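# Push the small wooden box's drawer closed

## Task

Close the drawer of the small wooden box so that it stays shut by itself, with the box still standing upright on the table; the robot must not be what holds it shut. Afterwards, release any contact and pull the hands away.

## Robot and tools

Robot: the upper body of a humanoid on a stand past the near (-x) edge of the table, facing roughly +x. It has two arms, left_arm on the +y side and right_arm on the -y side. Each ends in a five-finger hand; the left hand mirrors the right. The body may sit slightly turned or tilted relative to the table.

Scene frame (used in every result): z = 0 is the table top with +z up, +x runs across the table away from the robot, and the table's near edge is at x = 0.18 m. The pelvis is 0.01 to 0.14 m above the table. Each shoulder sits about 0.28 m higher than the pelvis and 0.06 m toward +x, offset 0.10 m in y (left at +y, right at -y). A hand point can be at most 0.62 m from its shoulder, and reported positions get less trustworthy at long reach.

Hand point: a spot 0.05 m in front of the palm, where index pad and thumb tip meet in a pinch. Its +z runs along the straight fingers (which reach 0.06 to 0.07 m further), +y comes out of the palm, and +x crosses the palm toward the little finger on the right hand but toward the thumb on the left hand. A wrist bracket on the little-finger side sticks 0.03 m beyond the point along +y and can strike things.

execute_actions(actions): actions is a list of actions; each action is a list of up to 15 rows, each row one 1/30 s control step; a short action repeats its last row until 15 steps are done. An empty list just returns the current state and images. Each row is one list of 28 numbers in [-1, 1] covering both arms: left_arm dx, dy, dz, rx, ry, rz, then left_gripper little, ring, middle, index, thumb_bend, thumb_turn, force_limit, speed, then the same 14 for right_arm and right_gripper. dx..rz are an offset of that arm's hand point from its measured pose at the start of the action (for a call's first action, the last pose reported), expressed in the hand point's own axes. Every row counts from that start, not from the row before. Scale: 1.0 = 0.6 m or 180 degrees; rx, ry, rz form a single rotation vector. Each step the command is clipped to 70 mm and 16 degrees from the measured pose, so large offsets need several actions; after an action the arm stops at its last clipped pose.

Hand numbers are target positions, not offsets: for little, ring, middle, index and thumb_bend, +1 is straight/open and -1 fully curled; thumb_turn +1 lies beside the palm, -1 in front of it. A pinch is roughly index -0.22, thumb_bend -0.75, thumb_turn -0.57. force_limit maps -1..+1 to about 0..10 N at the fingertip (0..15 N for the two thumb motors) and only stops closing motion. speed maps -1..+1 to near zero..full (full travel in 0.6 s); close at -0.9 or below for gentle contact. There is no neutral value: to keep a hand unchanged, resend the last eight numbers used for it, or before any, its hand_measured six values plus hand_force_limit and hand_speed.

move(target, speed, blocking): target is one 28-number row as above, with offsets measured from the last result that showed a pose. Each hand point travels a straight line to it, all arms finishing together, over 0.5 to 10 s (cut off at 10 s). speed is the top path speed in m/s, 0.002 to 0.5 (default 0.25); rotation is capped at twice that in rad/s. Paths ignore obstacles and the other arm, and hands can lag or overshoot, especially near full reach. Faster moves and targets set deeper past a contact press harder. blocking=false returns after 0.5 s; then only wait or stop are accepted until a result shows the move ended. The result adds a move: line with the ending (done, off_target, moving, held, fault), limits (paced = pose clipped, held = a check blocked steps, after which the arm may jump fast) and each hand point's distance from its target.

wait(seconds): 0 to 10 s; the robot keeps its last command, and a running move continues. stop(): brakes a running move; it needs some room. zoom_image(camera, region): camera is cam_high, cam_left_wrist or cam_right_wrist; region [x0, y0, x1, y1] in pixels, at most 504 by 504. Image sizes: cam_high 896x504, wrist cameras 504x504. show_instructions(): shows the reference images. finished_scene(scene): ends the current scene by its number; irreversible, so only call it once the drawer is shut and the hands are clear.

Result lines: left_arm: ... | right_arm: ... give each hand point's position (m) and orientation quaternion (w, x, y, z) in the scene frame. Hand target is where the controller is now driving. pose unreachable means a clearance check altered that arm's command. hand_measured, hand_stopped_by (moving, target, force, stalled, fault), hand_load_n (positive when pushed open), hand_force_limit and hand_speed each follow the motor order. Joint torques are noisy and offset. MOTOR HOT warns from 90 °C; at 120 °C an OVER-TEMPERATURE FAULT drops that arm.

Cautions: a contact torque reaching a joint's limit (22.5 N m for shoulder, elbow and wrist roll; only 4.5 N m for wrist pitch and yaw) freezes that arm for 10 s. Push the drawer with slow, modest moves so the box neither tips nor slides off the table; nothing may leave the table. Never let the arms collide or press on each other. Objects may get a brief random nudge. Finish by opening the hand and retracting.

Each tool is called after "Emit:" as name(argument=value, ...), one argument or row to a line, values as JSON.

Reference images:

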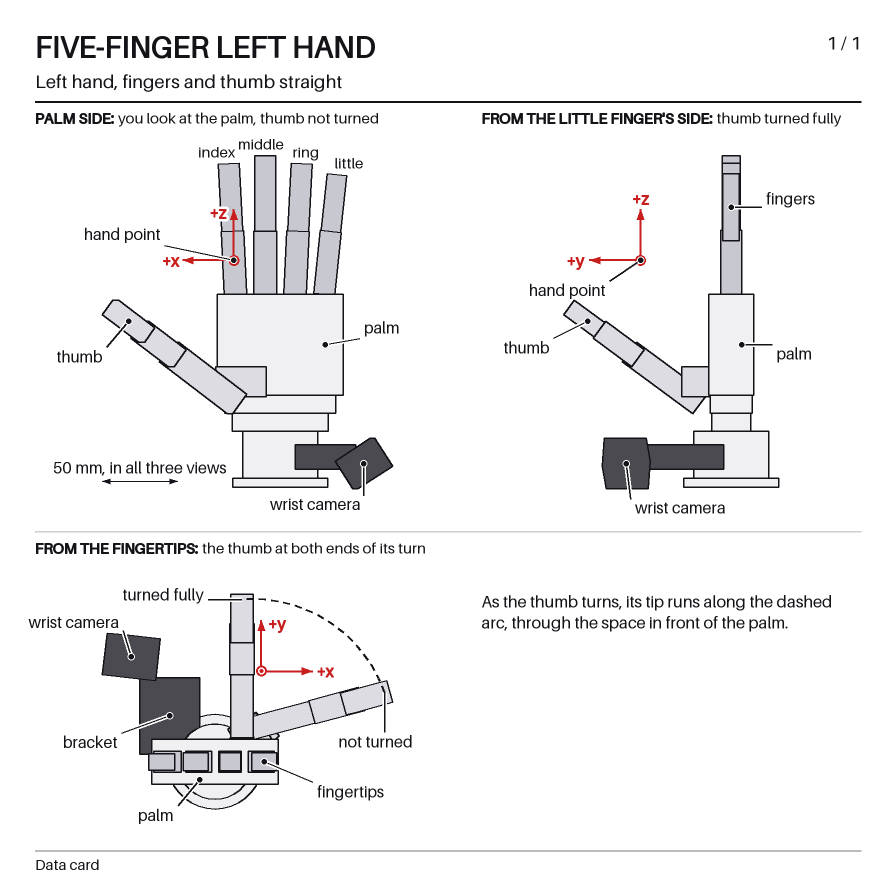

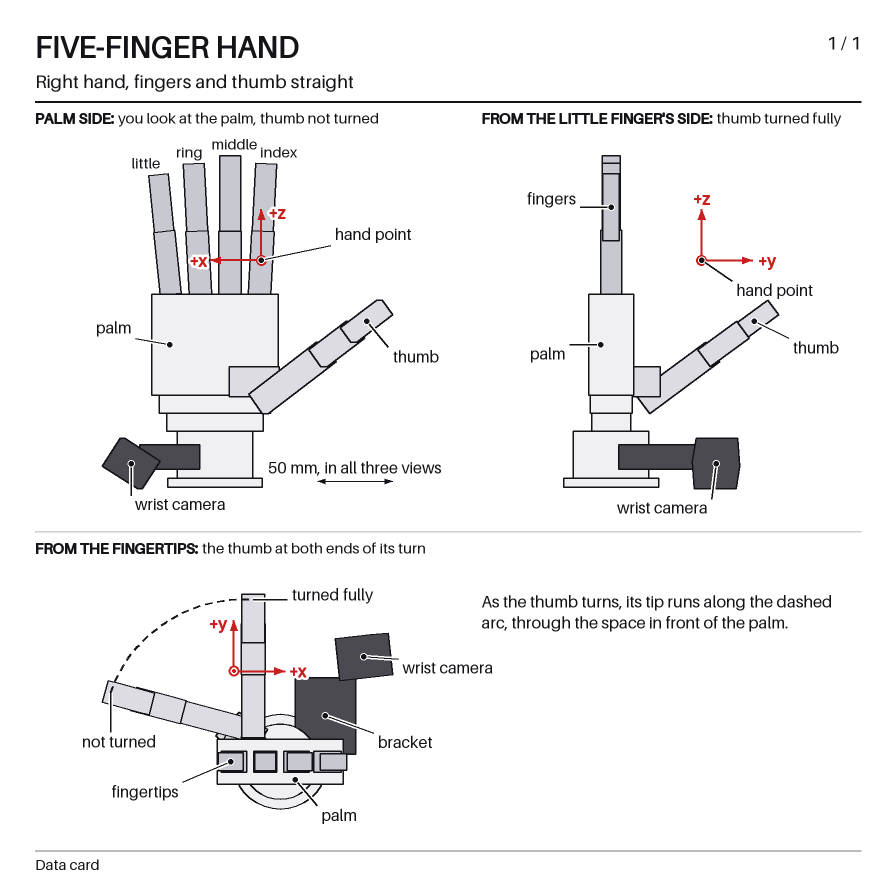

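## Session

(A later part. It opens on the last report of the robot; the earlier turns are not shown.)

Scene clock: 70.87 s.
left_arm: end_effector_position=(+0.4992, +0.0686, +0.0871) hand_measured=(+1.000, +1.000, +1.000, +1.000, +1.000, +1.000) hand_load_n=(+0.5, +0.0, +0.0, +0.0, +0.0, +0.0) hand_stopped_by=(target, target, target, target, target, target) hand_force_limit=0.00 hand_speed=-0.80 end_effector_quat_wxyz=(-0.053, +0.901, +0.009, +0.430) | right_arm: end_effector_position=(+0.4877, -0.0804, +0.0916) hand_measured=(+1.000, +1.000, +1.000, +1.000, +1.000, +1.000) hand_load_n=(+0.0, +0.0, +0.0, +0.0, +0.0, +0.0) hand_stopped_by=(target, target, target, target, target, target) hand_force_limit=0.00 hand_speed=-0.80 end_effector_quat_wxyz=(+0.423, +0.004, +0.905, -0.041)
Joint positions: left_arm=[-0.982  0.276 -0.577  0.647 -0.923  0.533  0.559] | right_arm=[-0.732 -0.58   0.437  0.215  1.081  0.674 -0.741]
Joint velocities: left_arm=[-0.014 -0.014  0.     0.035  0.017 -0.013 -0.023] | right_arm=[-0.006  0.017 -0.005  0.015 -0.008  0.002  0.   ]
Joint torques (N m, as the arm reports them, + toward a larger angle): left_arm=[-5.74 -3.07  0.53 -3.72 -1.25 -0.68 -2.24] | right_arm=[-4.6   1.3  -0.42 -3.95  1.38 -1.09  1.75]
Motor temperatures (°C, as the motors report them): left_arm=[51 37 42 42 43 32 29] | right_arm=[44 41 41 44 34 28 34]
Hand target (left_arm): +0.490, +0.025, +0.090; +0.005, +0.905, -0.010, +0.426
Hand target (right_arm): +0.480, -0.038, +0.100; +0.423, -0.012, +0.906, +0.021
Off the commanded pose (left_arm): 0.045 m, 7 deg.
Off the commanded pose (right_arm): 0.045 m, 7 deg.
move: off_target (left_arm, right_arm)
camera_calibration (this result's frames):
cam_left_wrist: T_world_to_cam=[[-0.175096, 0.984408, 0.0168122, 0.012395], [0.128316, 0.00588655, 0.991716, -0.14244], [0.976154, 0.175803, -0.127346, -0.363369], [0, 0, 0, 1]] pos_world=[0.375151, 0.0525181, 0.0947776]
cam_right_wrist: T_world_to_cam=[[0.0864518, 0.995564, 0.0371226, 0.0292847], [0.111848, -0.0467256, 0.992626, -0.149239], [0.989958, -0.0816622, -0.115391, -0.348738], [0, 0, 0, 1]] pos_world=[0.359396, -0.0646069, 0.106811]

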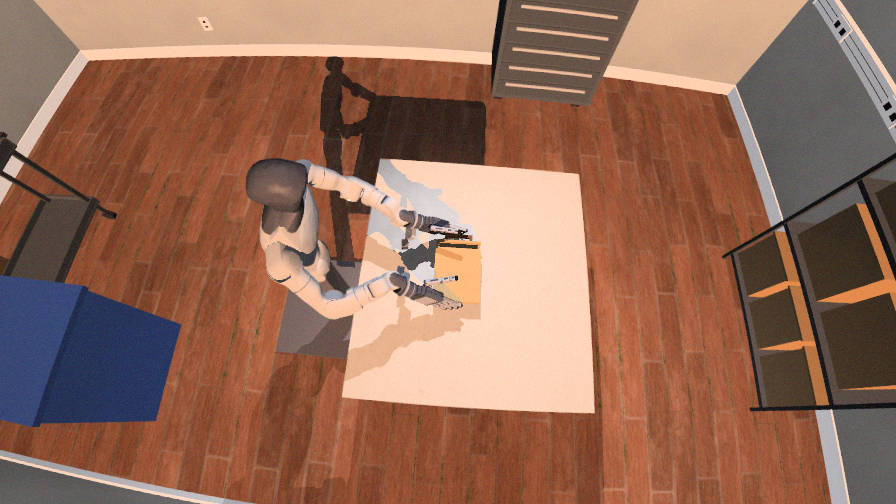

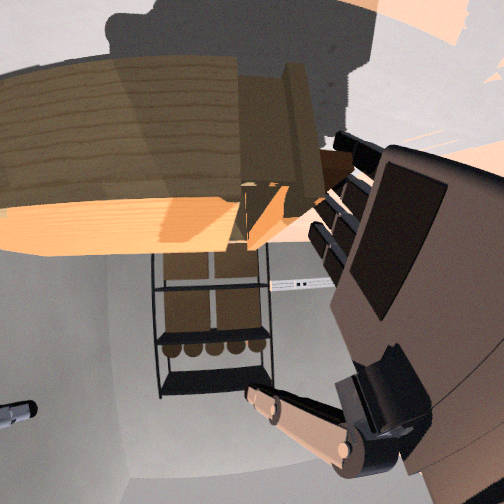

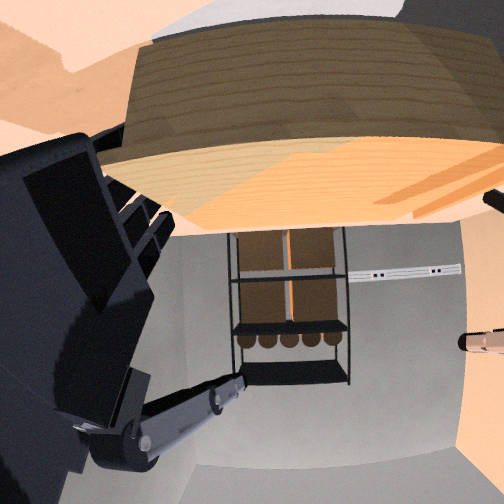

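Still creeping; push once more.

Emit:
move(
  target=[0.004,0.105,-0.015,-0.04,0,0,1,1,1,1,1,1,0,-0.8,-0.008,0.085,-0.012,-0.04,0,0,1,1,1,1,1,1,0,-0.8],
  speed=0.03,
)

Emit:
zoom_image(
  camera="cam_high",
  region=[380, 170, 540, 330],
)

Scene clock: 76.67 s.
left_arm: end_effector_position=(+0.5046, +0.0501, +0.0861) hand_measured=(+1.000, +1.000, +1.000, +1.000, +1.000, +1.000) hand_load_n=(+0.5, +0.0, +0.0, +0.0, +0.0, +0.0) hand_stopped_by=(target, target, target, target, target, target) hand_force_limit=0.00 hand_speed=-0.80 end_effector_quat_wxyz=(-0.055, +0.900, +0.000, +0.433) | right_arm: end_effector_position=(+0.4946, -0.0786, +0.0895) hand_measured=(+1.000, +1.000, +1.000, +1.000, +1.000, +1.000) hand_load_n=(+0.0, +0.0, +0.0, +0.0, +0.0, +0.0) hand_stopped_by=(target, target, target, target, target, target) hand_force_limit=0.00 hand_speed=-0.80 end_effector_quat_wxyz=(+0.424, -0.003, +0.904, -0.053)
Joint positions: left_arm=[-1.032  0.192 -0.566  0.754 -0.861  0.506  0.542] | right_arm=[-0.772 -0.551  0.443  0.278  1.034  0.682 -0.722]
Joint velocities: left_arm=[-0.023 -0.012  0.005  0.043  0.012 -0.014 -0.019] | right_arm=[-0.002  0.017 -0.012  0.    -0.018  0.002  0.008]
Joint torques (N m, as the arm reports them, + toward a larger angle): left_arm=[-5.92 -4.09  0.17 -4.48 -1.   -0.64 -2.22] | right_arm=[-4.69  1.72 -0.26 -4.09  1.56 -1.14  1.97]
Motor temperatures (°C, as the motors report them): left_arm=[51 37 42 42 43 32 29] | right_arm=[45 41 41 45 34 28 35]
Hand target (left_arm): +0.495, +0.006, +0.089; +0.003, +0.904, -0.019, +0.428
Hand target (right_arm): +0.486, -0.031, +0.099; +0.423, -0.022, +0.906, +0.016
Off the commanded pose (left_arm): 0.046 m, 7 deg.
Off the commanded pose (right_arm): 0.051 m, 8 deg.
move: off_target (left_arm, right_arm)
camera_calibration (this result's frames):
cam_left_wrist: T_world_to_cam=[[-0.160547, 0.986684, 0.0260448, 0.0233265], [0.123506, -0.00609763, 0.992325, -0.139066], [0.979271, 0.162532, -0.120882, -0.367009], [0, 0, 0, 1]] pos_world=[0.380322, 0.0357868, 0.093026]
cam_right_wrist: T_world_to_cam=[[0.0834552, 0.996465, 0.00959786, 0.0310154], [0.111385, -0.0188989, 0.993598, -0.145549], [0.990267, -0.0818518, -0.112569, -0.356068], [0, 0, 0, 1]] pos_world=[0.366226, -0.0628014, 0.104237]

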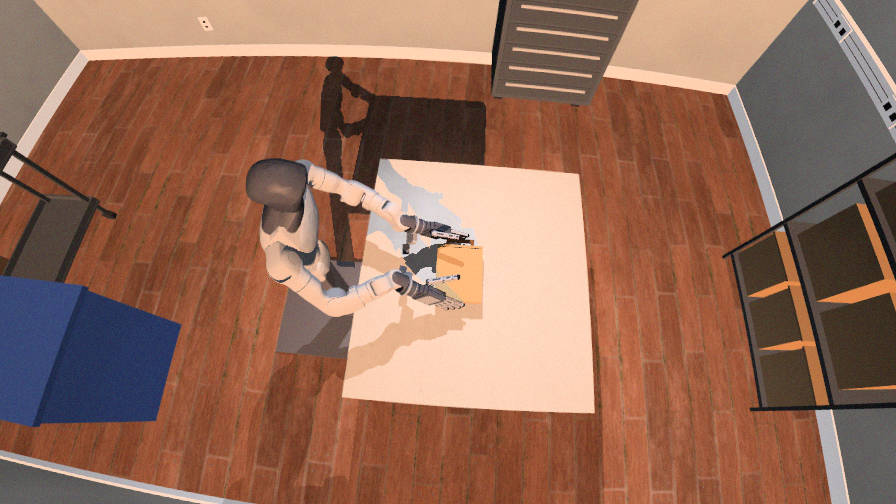

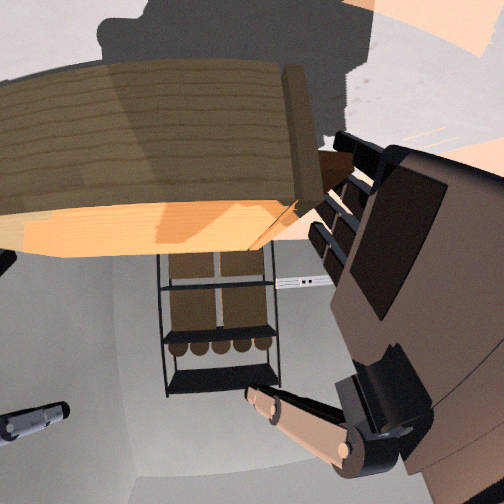

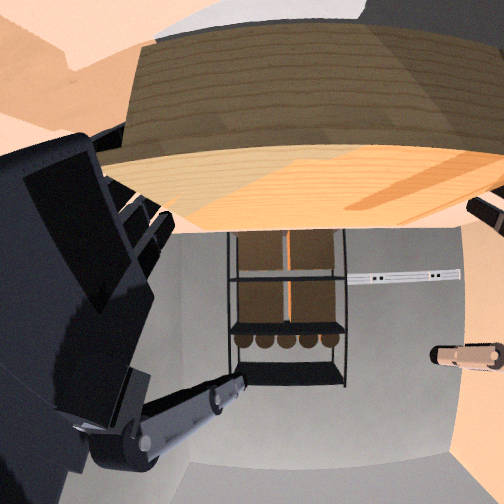

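Region (380, 170, 540, 330) of cam_high's 896x504 image, scaled by 3.150, with more detail than that image has.

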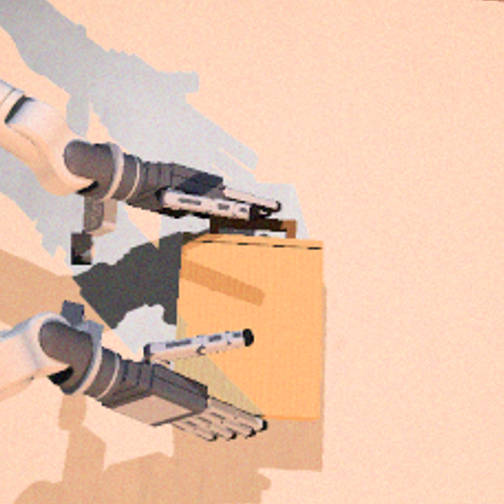

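Nearly shut; one more modest push.

Emit:
move(
  target=[0.004,0.09,-0.015,-0.04,0,0,1,1,1,1,1,1,0,-0.8,-0.008,0.085,-0.012,-0.04,0,0,1,1,1,1,1,1,0,-0.8],
  speed=0.04,
)

Emit:
zoom_image(
  camera="cam_left_wrist",
  region=[200, 40, 400, 260],
)

Scene clock: 82.63 s.
left_arm: end_effector_position=(+0.5089, +0.0498, +0.0839) hand_measured=(+1.000, +1.000, +1.000, +1.000, +1.000, +1.000) hand_load_n=(+0.5, +0.0, +0.0, +0.0, +0.0, +0.0) hand_stopped_by=(target, target, target, target, target, target) hand_force_limit=0.00 hand_speed=-0.80 end_effector_quat_wxyz=(-0.066, +0.899, -0.005, +0.432) | right_arm: end_effector_position=(+0.5012, -0.0774, +0.0869) hand_measured=(+1.000, +1.000, +1.000, +1.000, +1.000, +1.000) hand_load_n=(+0.0, +0.0, +0.0, +0.0, +0.0, +0.0) hand_stopped_by=(target, target, target, target, target, target) hand_force_limit=0.00 hand_speed=-0.80 end_effector_quat_wxyz=(+0.423, -0.010, +0.904, -0.065)
Joint positions: left_arm=[-1.066  0.161 -0.562  0.836 -0.823  0.487  0.522] | right_arm=[-0.81  -0.523  0.449  0.345  0.987  0.686 -0.699]
Joint velocities: left_arm=[-0.003 -0.011  0.011  0.023  0.02  -0.003 -0.013] | right_arm=[-0.009  0.008 -0.003  0.015 -0.034  0.002  0.01 ]
Joint torques (N m, as the arm reports them, + toward a larger angle): left_arm=[-5.98 -4.66  0.3  -4.64 -0.95 -0.69 -2.6 ] | right_arm=[-4.75  1.76 -0.47 -3.99  1.59 -1.24  1.96]
Motor temperatures (°C, as the motors report them): left_arm=[52 37 42 43 43 32 29] | right_arm=[46 41 41 45 34 29 36]
Hand target (left_arm): +0.498, -0.003, +0.090; +0.001, +0.902, -0.028, +0.431
Hand target (right_arm): +0.493, -0.029, +0.095; +0.423, -0.029, +0.906, +0.004
Off the commanded pose (left_arm): 0.055 m, 8 deg.
Off the commanded pose (right_arm): 0.051 m, 8 deg.
move: off_target (left_arm, right_arm)
camera_calibration (this result's frames):
cam_left_wrist: T_world_to_cam=[[-0.161196, 0.985601, 0.0510628, 0.0227489], [0.123562, -0.0311778, 0.991847, -0.136101], [0.979157, 0.166191, -0.116757, -0.371894], [0, 0, 0, 1]] pos_world=[0.384626, 0.0351407, 0.0904086]
cam_right_wrist: T_world_to_cam=[[0.080607, 0.996593, -0.0174392, 0.0330838], [0.11253, 0.00828538, 0.993614, -0.142176], [0.990373, -0.0820547, -0.111478, -0.362967], [0, 0, 0, 1]] pos_world=[0.372805, -0.0615762, 0.101382]

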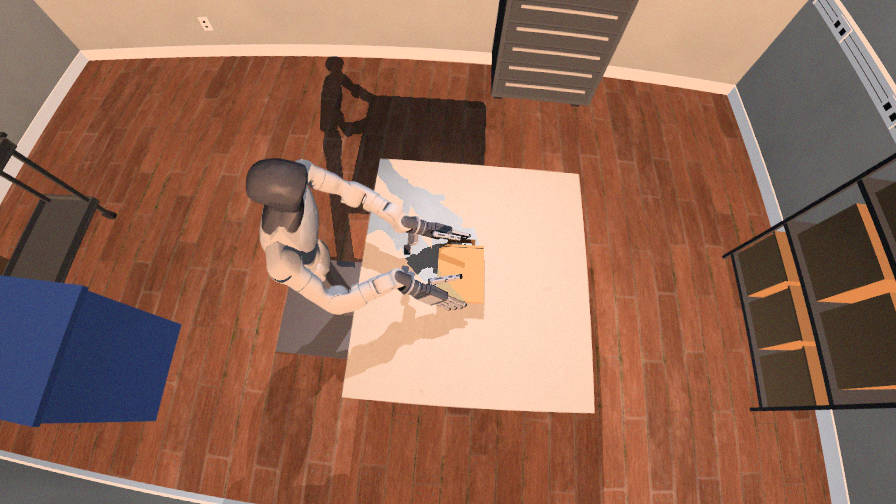

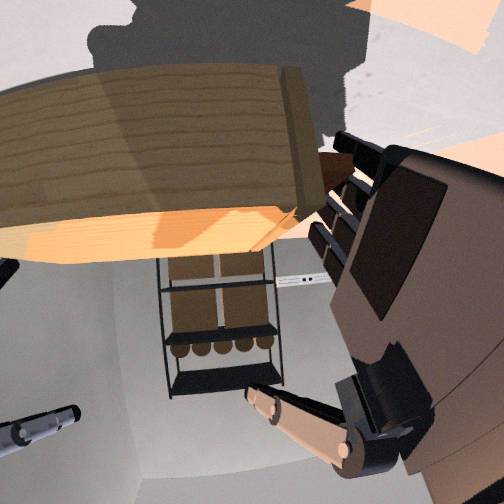

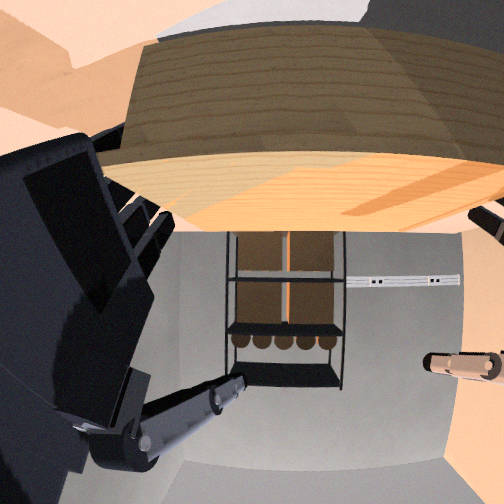

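Region (200, 40, 400, 260) of cam_left_wrist's 504x504 image, scaled by 2.291, with more detail than that image has; it fills the left 458 columns of this view, and the rest is white.

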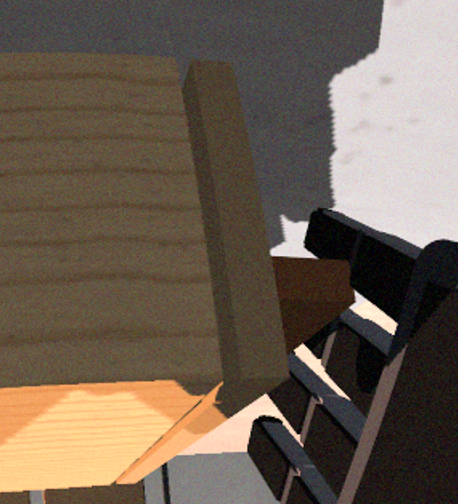

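Bottomed out. Release and retreat.

Emit:
move(
  target=[0,-0.05,0,0,0,0,1,1,1,1,1,1,0,-0.8,0,-0.05,0,0,0,0,1,1,1,1,1,1,0,-0.8],
  speed=0.08,
)

Emit:
move(
  target=[0.03,-0.15,-0.3,0,0,0,1,1,1,1,1,1,0,-0.8,-0.03,-0.12,-0.3,0,0,0,1,1,1,1,1,1,0,-0.8],
  speed=0.3,
)

Emit:
zoom_image(
  camera="cam_high",
  region=[400, 200, 520, 330],
)

Scene clock: 87.93 s.
left_arm: end_effector_position=(+0.5087, +0.0808, +0.0898) hand_measured=(+1.000, +1.000, +1.000, +1.000, +1.000, +1.000) hand_load_n=(+0.0, +0.0, +0.0, +0.0, +0.0, +0.0) hand_stopped_by=(target, target, target, target, target, target) hand_force_limit=0.00 hand_speed=-0.80 end_effector_quat_wxyz=(-0.070, +0.897, -0.006, +0.435) | right_arm: end_effector_position=(+0.5002, -0.1083, +0.0913) hand_measured=(+1.000, +1.000, +1.000, +1.000, +1.000, +1.000) hand_load_n=(+0.0, +0.0, +0.0, +0.0, +0.0, +0.0) hand_stopped_by=(target, target, target, target, target, target) hand_force_limit=0.00 hand_speed=-0.80 end_effector_quat_wxyz=(+0.425, -0.011, +0.903, -0.069)
Joint positions: left_arm=[-1.022  0.274 -0.547  0.731 -0.834  0.535  0.481] | right_arm=[-0.769 -0.626  0.418  0.301  1.002  0.703 -0.632]
Joint velocities: left_arm=[ 0.    -0.005  0.005 -0.008  0.011  0.001  0.   ] | right_arm=[ 0.015 -0.011 -0.003 -0.005  0.005  0.     0.   ]
Joint torques (N m, as the arm reports them, + toward a larger angle): left_arm=[-5.65  0.77  1.4  -3.11 -0.47 -0.55  0.09] | right_arm=[-3.82 -1.99 -1.41 -2.64  0.63 -0.92  0.13]
Motor temperatures (°C, as the motors report them): left_arm=[53 38 42 43 43 32 30] | right_arm=[47 41 41 45 35 29 37]
Hand target (left_arm): +0.508, +0.079, +0.089; -0.065, +0.899, -0.005, +0.434
Hand target (right_arm): +0.499, -0.107, +0.091; +0.423, -0.011, +0.904, -0.065
Off the commanded pose (left_arm): 0.003 m, 1 deg.
Off the commanded pose (right_arm): 0.001 m, 1 deg.
move: done
camera_calibration (this result's frames):
cam_left_wrist: T_world_to_cam=[[-0.162889, 0.984984, 0.0572114, -0.00782201], [0.116767, -0.0383333, 0.992419, -0.136962], [0.979711, 0.168334, -0.10877, -0.37733], [0, 0, 0, 1]] pos_world=[0.384393, 0.0659721, 0.0953293]
cam_right_wrist: T_world_to_cam=[[0.0824918, 0.996249, -0.0261358, 0.0638389], [0.109034, 0.0170457, 0.993892, -0.143494], [0.990609, -0.0848376, -0.107219, -0.364815], [0, 0, 0, 1]] pos_world=[0.371769, -0.0921035, 0.105171]

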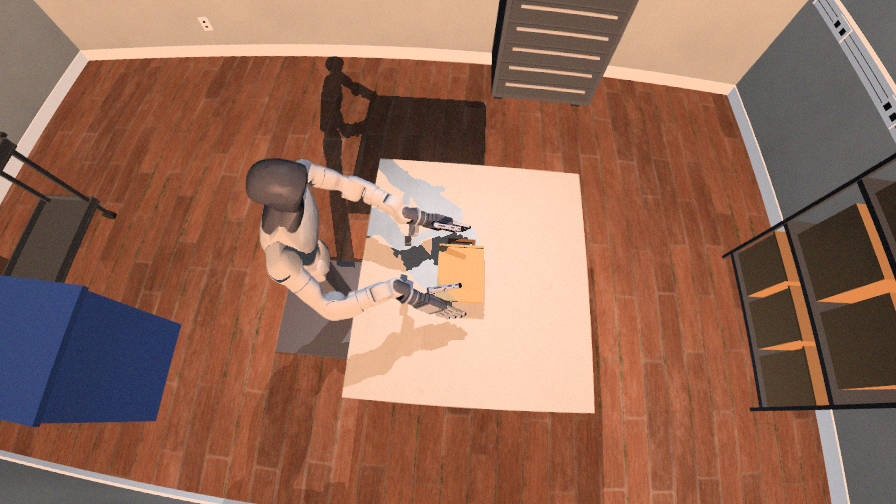

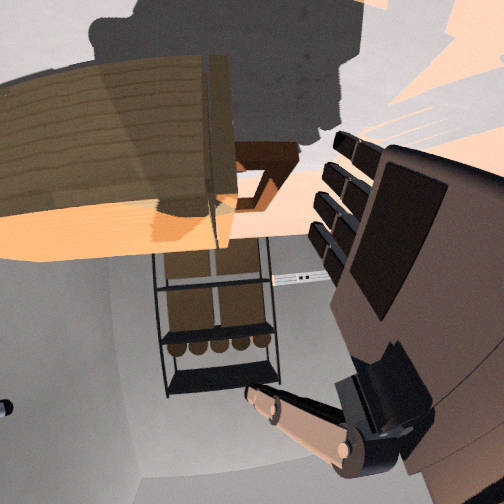

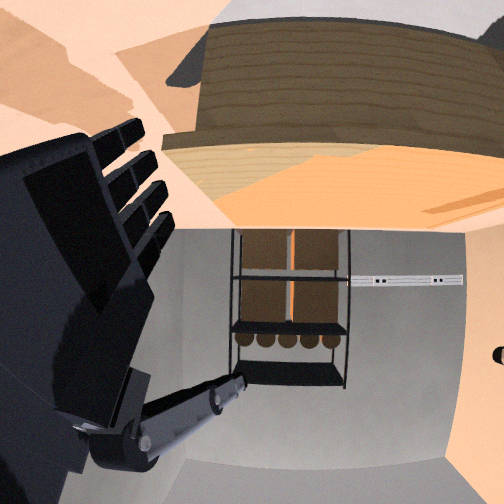

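Scene clock: 89.37 s.
left_arm: end_effector_position=(+0.3713, +0.1405, +0.2274) hand_measured=(+1.000, +1.000, +1.000, +1.000, +1.000, +1.000) hand_load_n=(+0.0, +0.0, +0.0, +0.0, +0.0, +0.0) hand_stopped_by=(target, target, target, target, target, target) hand_force_limit=0.00 hand_speed=-0.80 end_effector_quat_wxyz=(-0.072, +0.892, -0.022, +0.445) | right_arm: end_effector_position=(+0.3689, -0.1502, +0.2268) hand_measured=(+1.000, +1.000, +1.000, +1.000, +1.000, +1.000) hand_load_n=(+0.0, +0.0, +0.0, +0.0, +0.0, +0.0) hand_stopped_by=(target, target, target, target, target, target) hand_force_limit=0.00 hand_speed=-0.80 end_effector_quat_wxyz=(+0.453, -0.025, +0.889, -0.065)
Joint positions: left_arm=[-0.597  0.954 -0.063 -0.571 -1.92   1.052  1.264] | right_arm=[-0.069 -1.378 -0.238 -0.761  1.962  0.696 -1.114]
Joint velocities: left_arm=[-0.008 -0.003 -0.009  0.     0.002  0.     0.006] | right_arm=[ 0.144 -0.299  0.08  -0.026  0.002 -0.341  0.132]
Joint torques (N m, as the arm reports them, + toward a larger angle): left_arm=[-3.31  2.4   2.3  -1.23 -0.92 -0.37  0.43] | right_arm=[-1.39 -2.87 -1.74 -0.92  0.47 -0.97  0.14]
Motor temperatures (°C, as the motors report them): left_arm=[52 38 42 43 43 32 29] | right_arm=[46 41 41 45 35 29 36]
Hand target (left_arm): +0.371, +0.140, +0.227; -0.071, +0.893, -0.021, +0.444
Hand target (right_arm): +0.368, -0.149, +0.225; +0.450, -0.026, +0.890, -0.062
Off the commanded pose (left_arm): 0.007 m, 2 deg.
Off the commanded pose (right_arm): 0.008 m, 4 deg.
joint sent to its limit (right arm) — the command would take joint 5 (wrist roll) past its upper limit, so that joint was sent only as far as its limit.
move: off_target (left_arm, right_arm)
camera_calibration (this result's frames):
cam_left_wrist: T_world_to_cam=[[-0.136806, 0.987896, 0.0731133, -0.110622], [0.0957369, -0.0602761, 0.99358, -0.244613], [0.985961, 0.142927, -0.086332, -0.241684], [0, 0, 0, 1]] pos_world=[0.246576, 0.129082, 0.230265]
cam_right_wrist: T_world_to_cam=[[0.0511246, 0.998319, -0.0273097, 0.132081], [0.0477556, 0.0248704, 0.998549, -0.240416], [0.99755, -0.0523546, -0.0464038, -0.235241], [0, 0, 0, 1]] pos_world=[0.239393, -0.138195, 0.232759]

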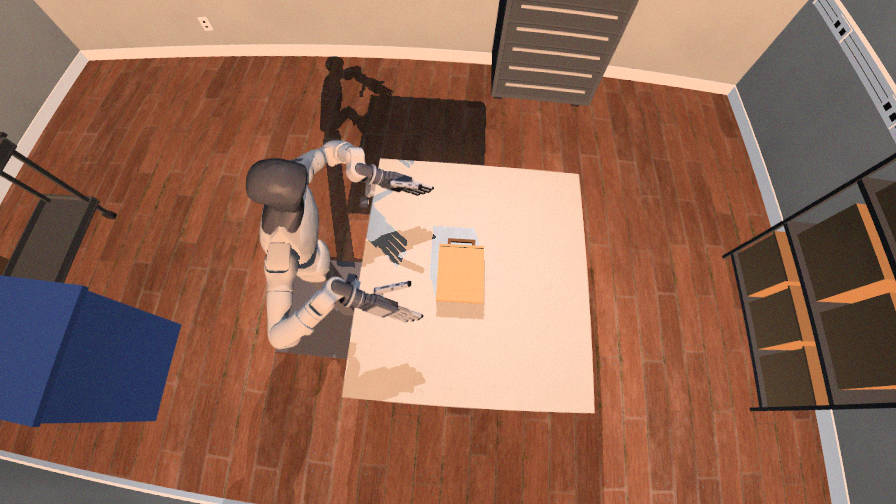

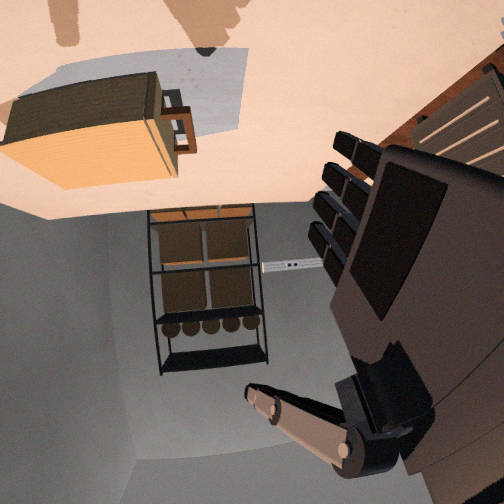

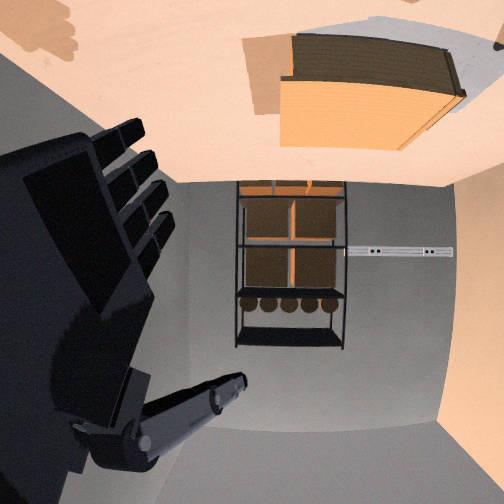

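Region (400, 200, 520, 330) of cam_high's 896x504 image, scaled by 3.877, with more detail than that image has; it fills the left 465 columns of this view, and the rest is white.

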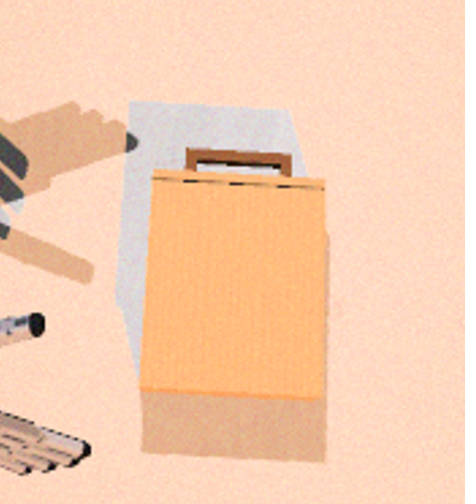

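Emit:
finished_scene(
  scene=1,
)

The scene is finished: the task was done.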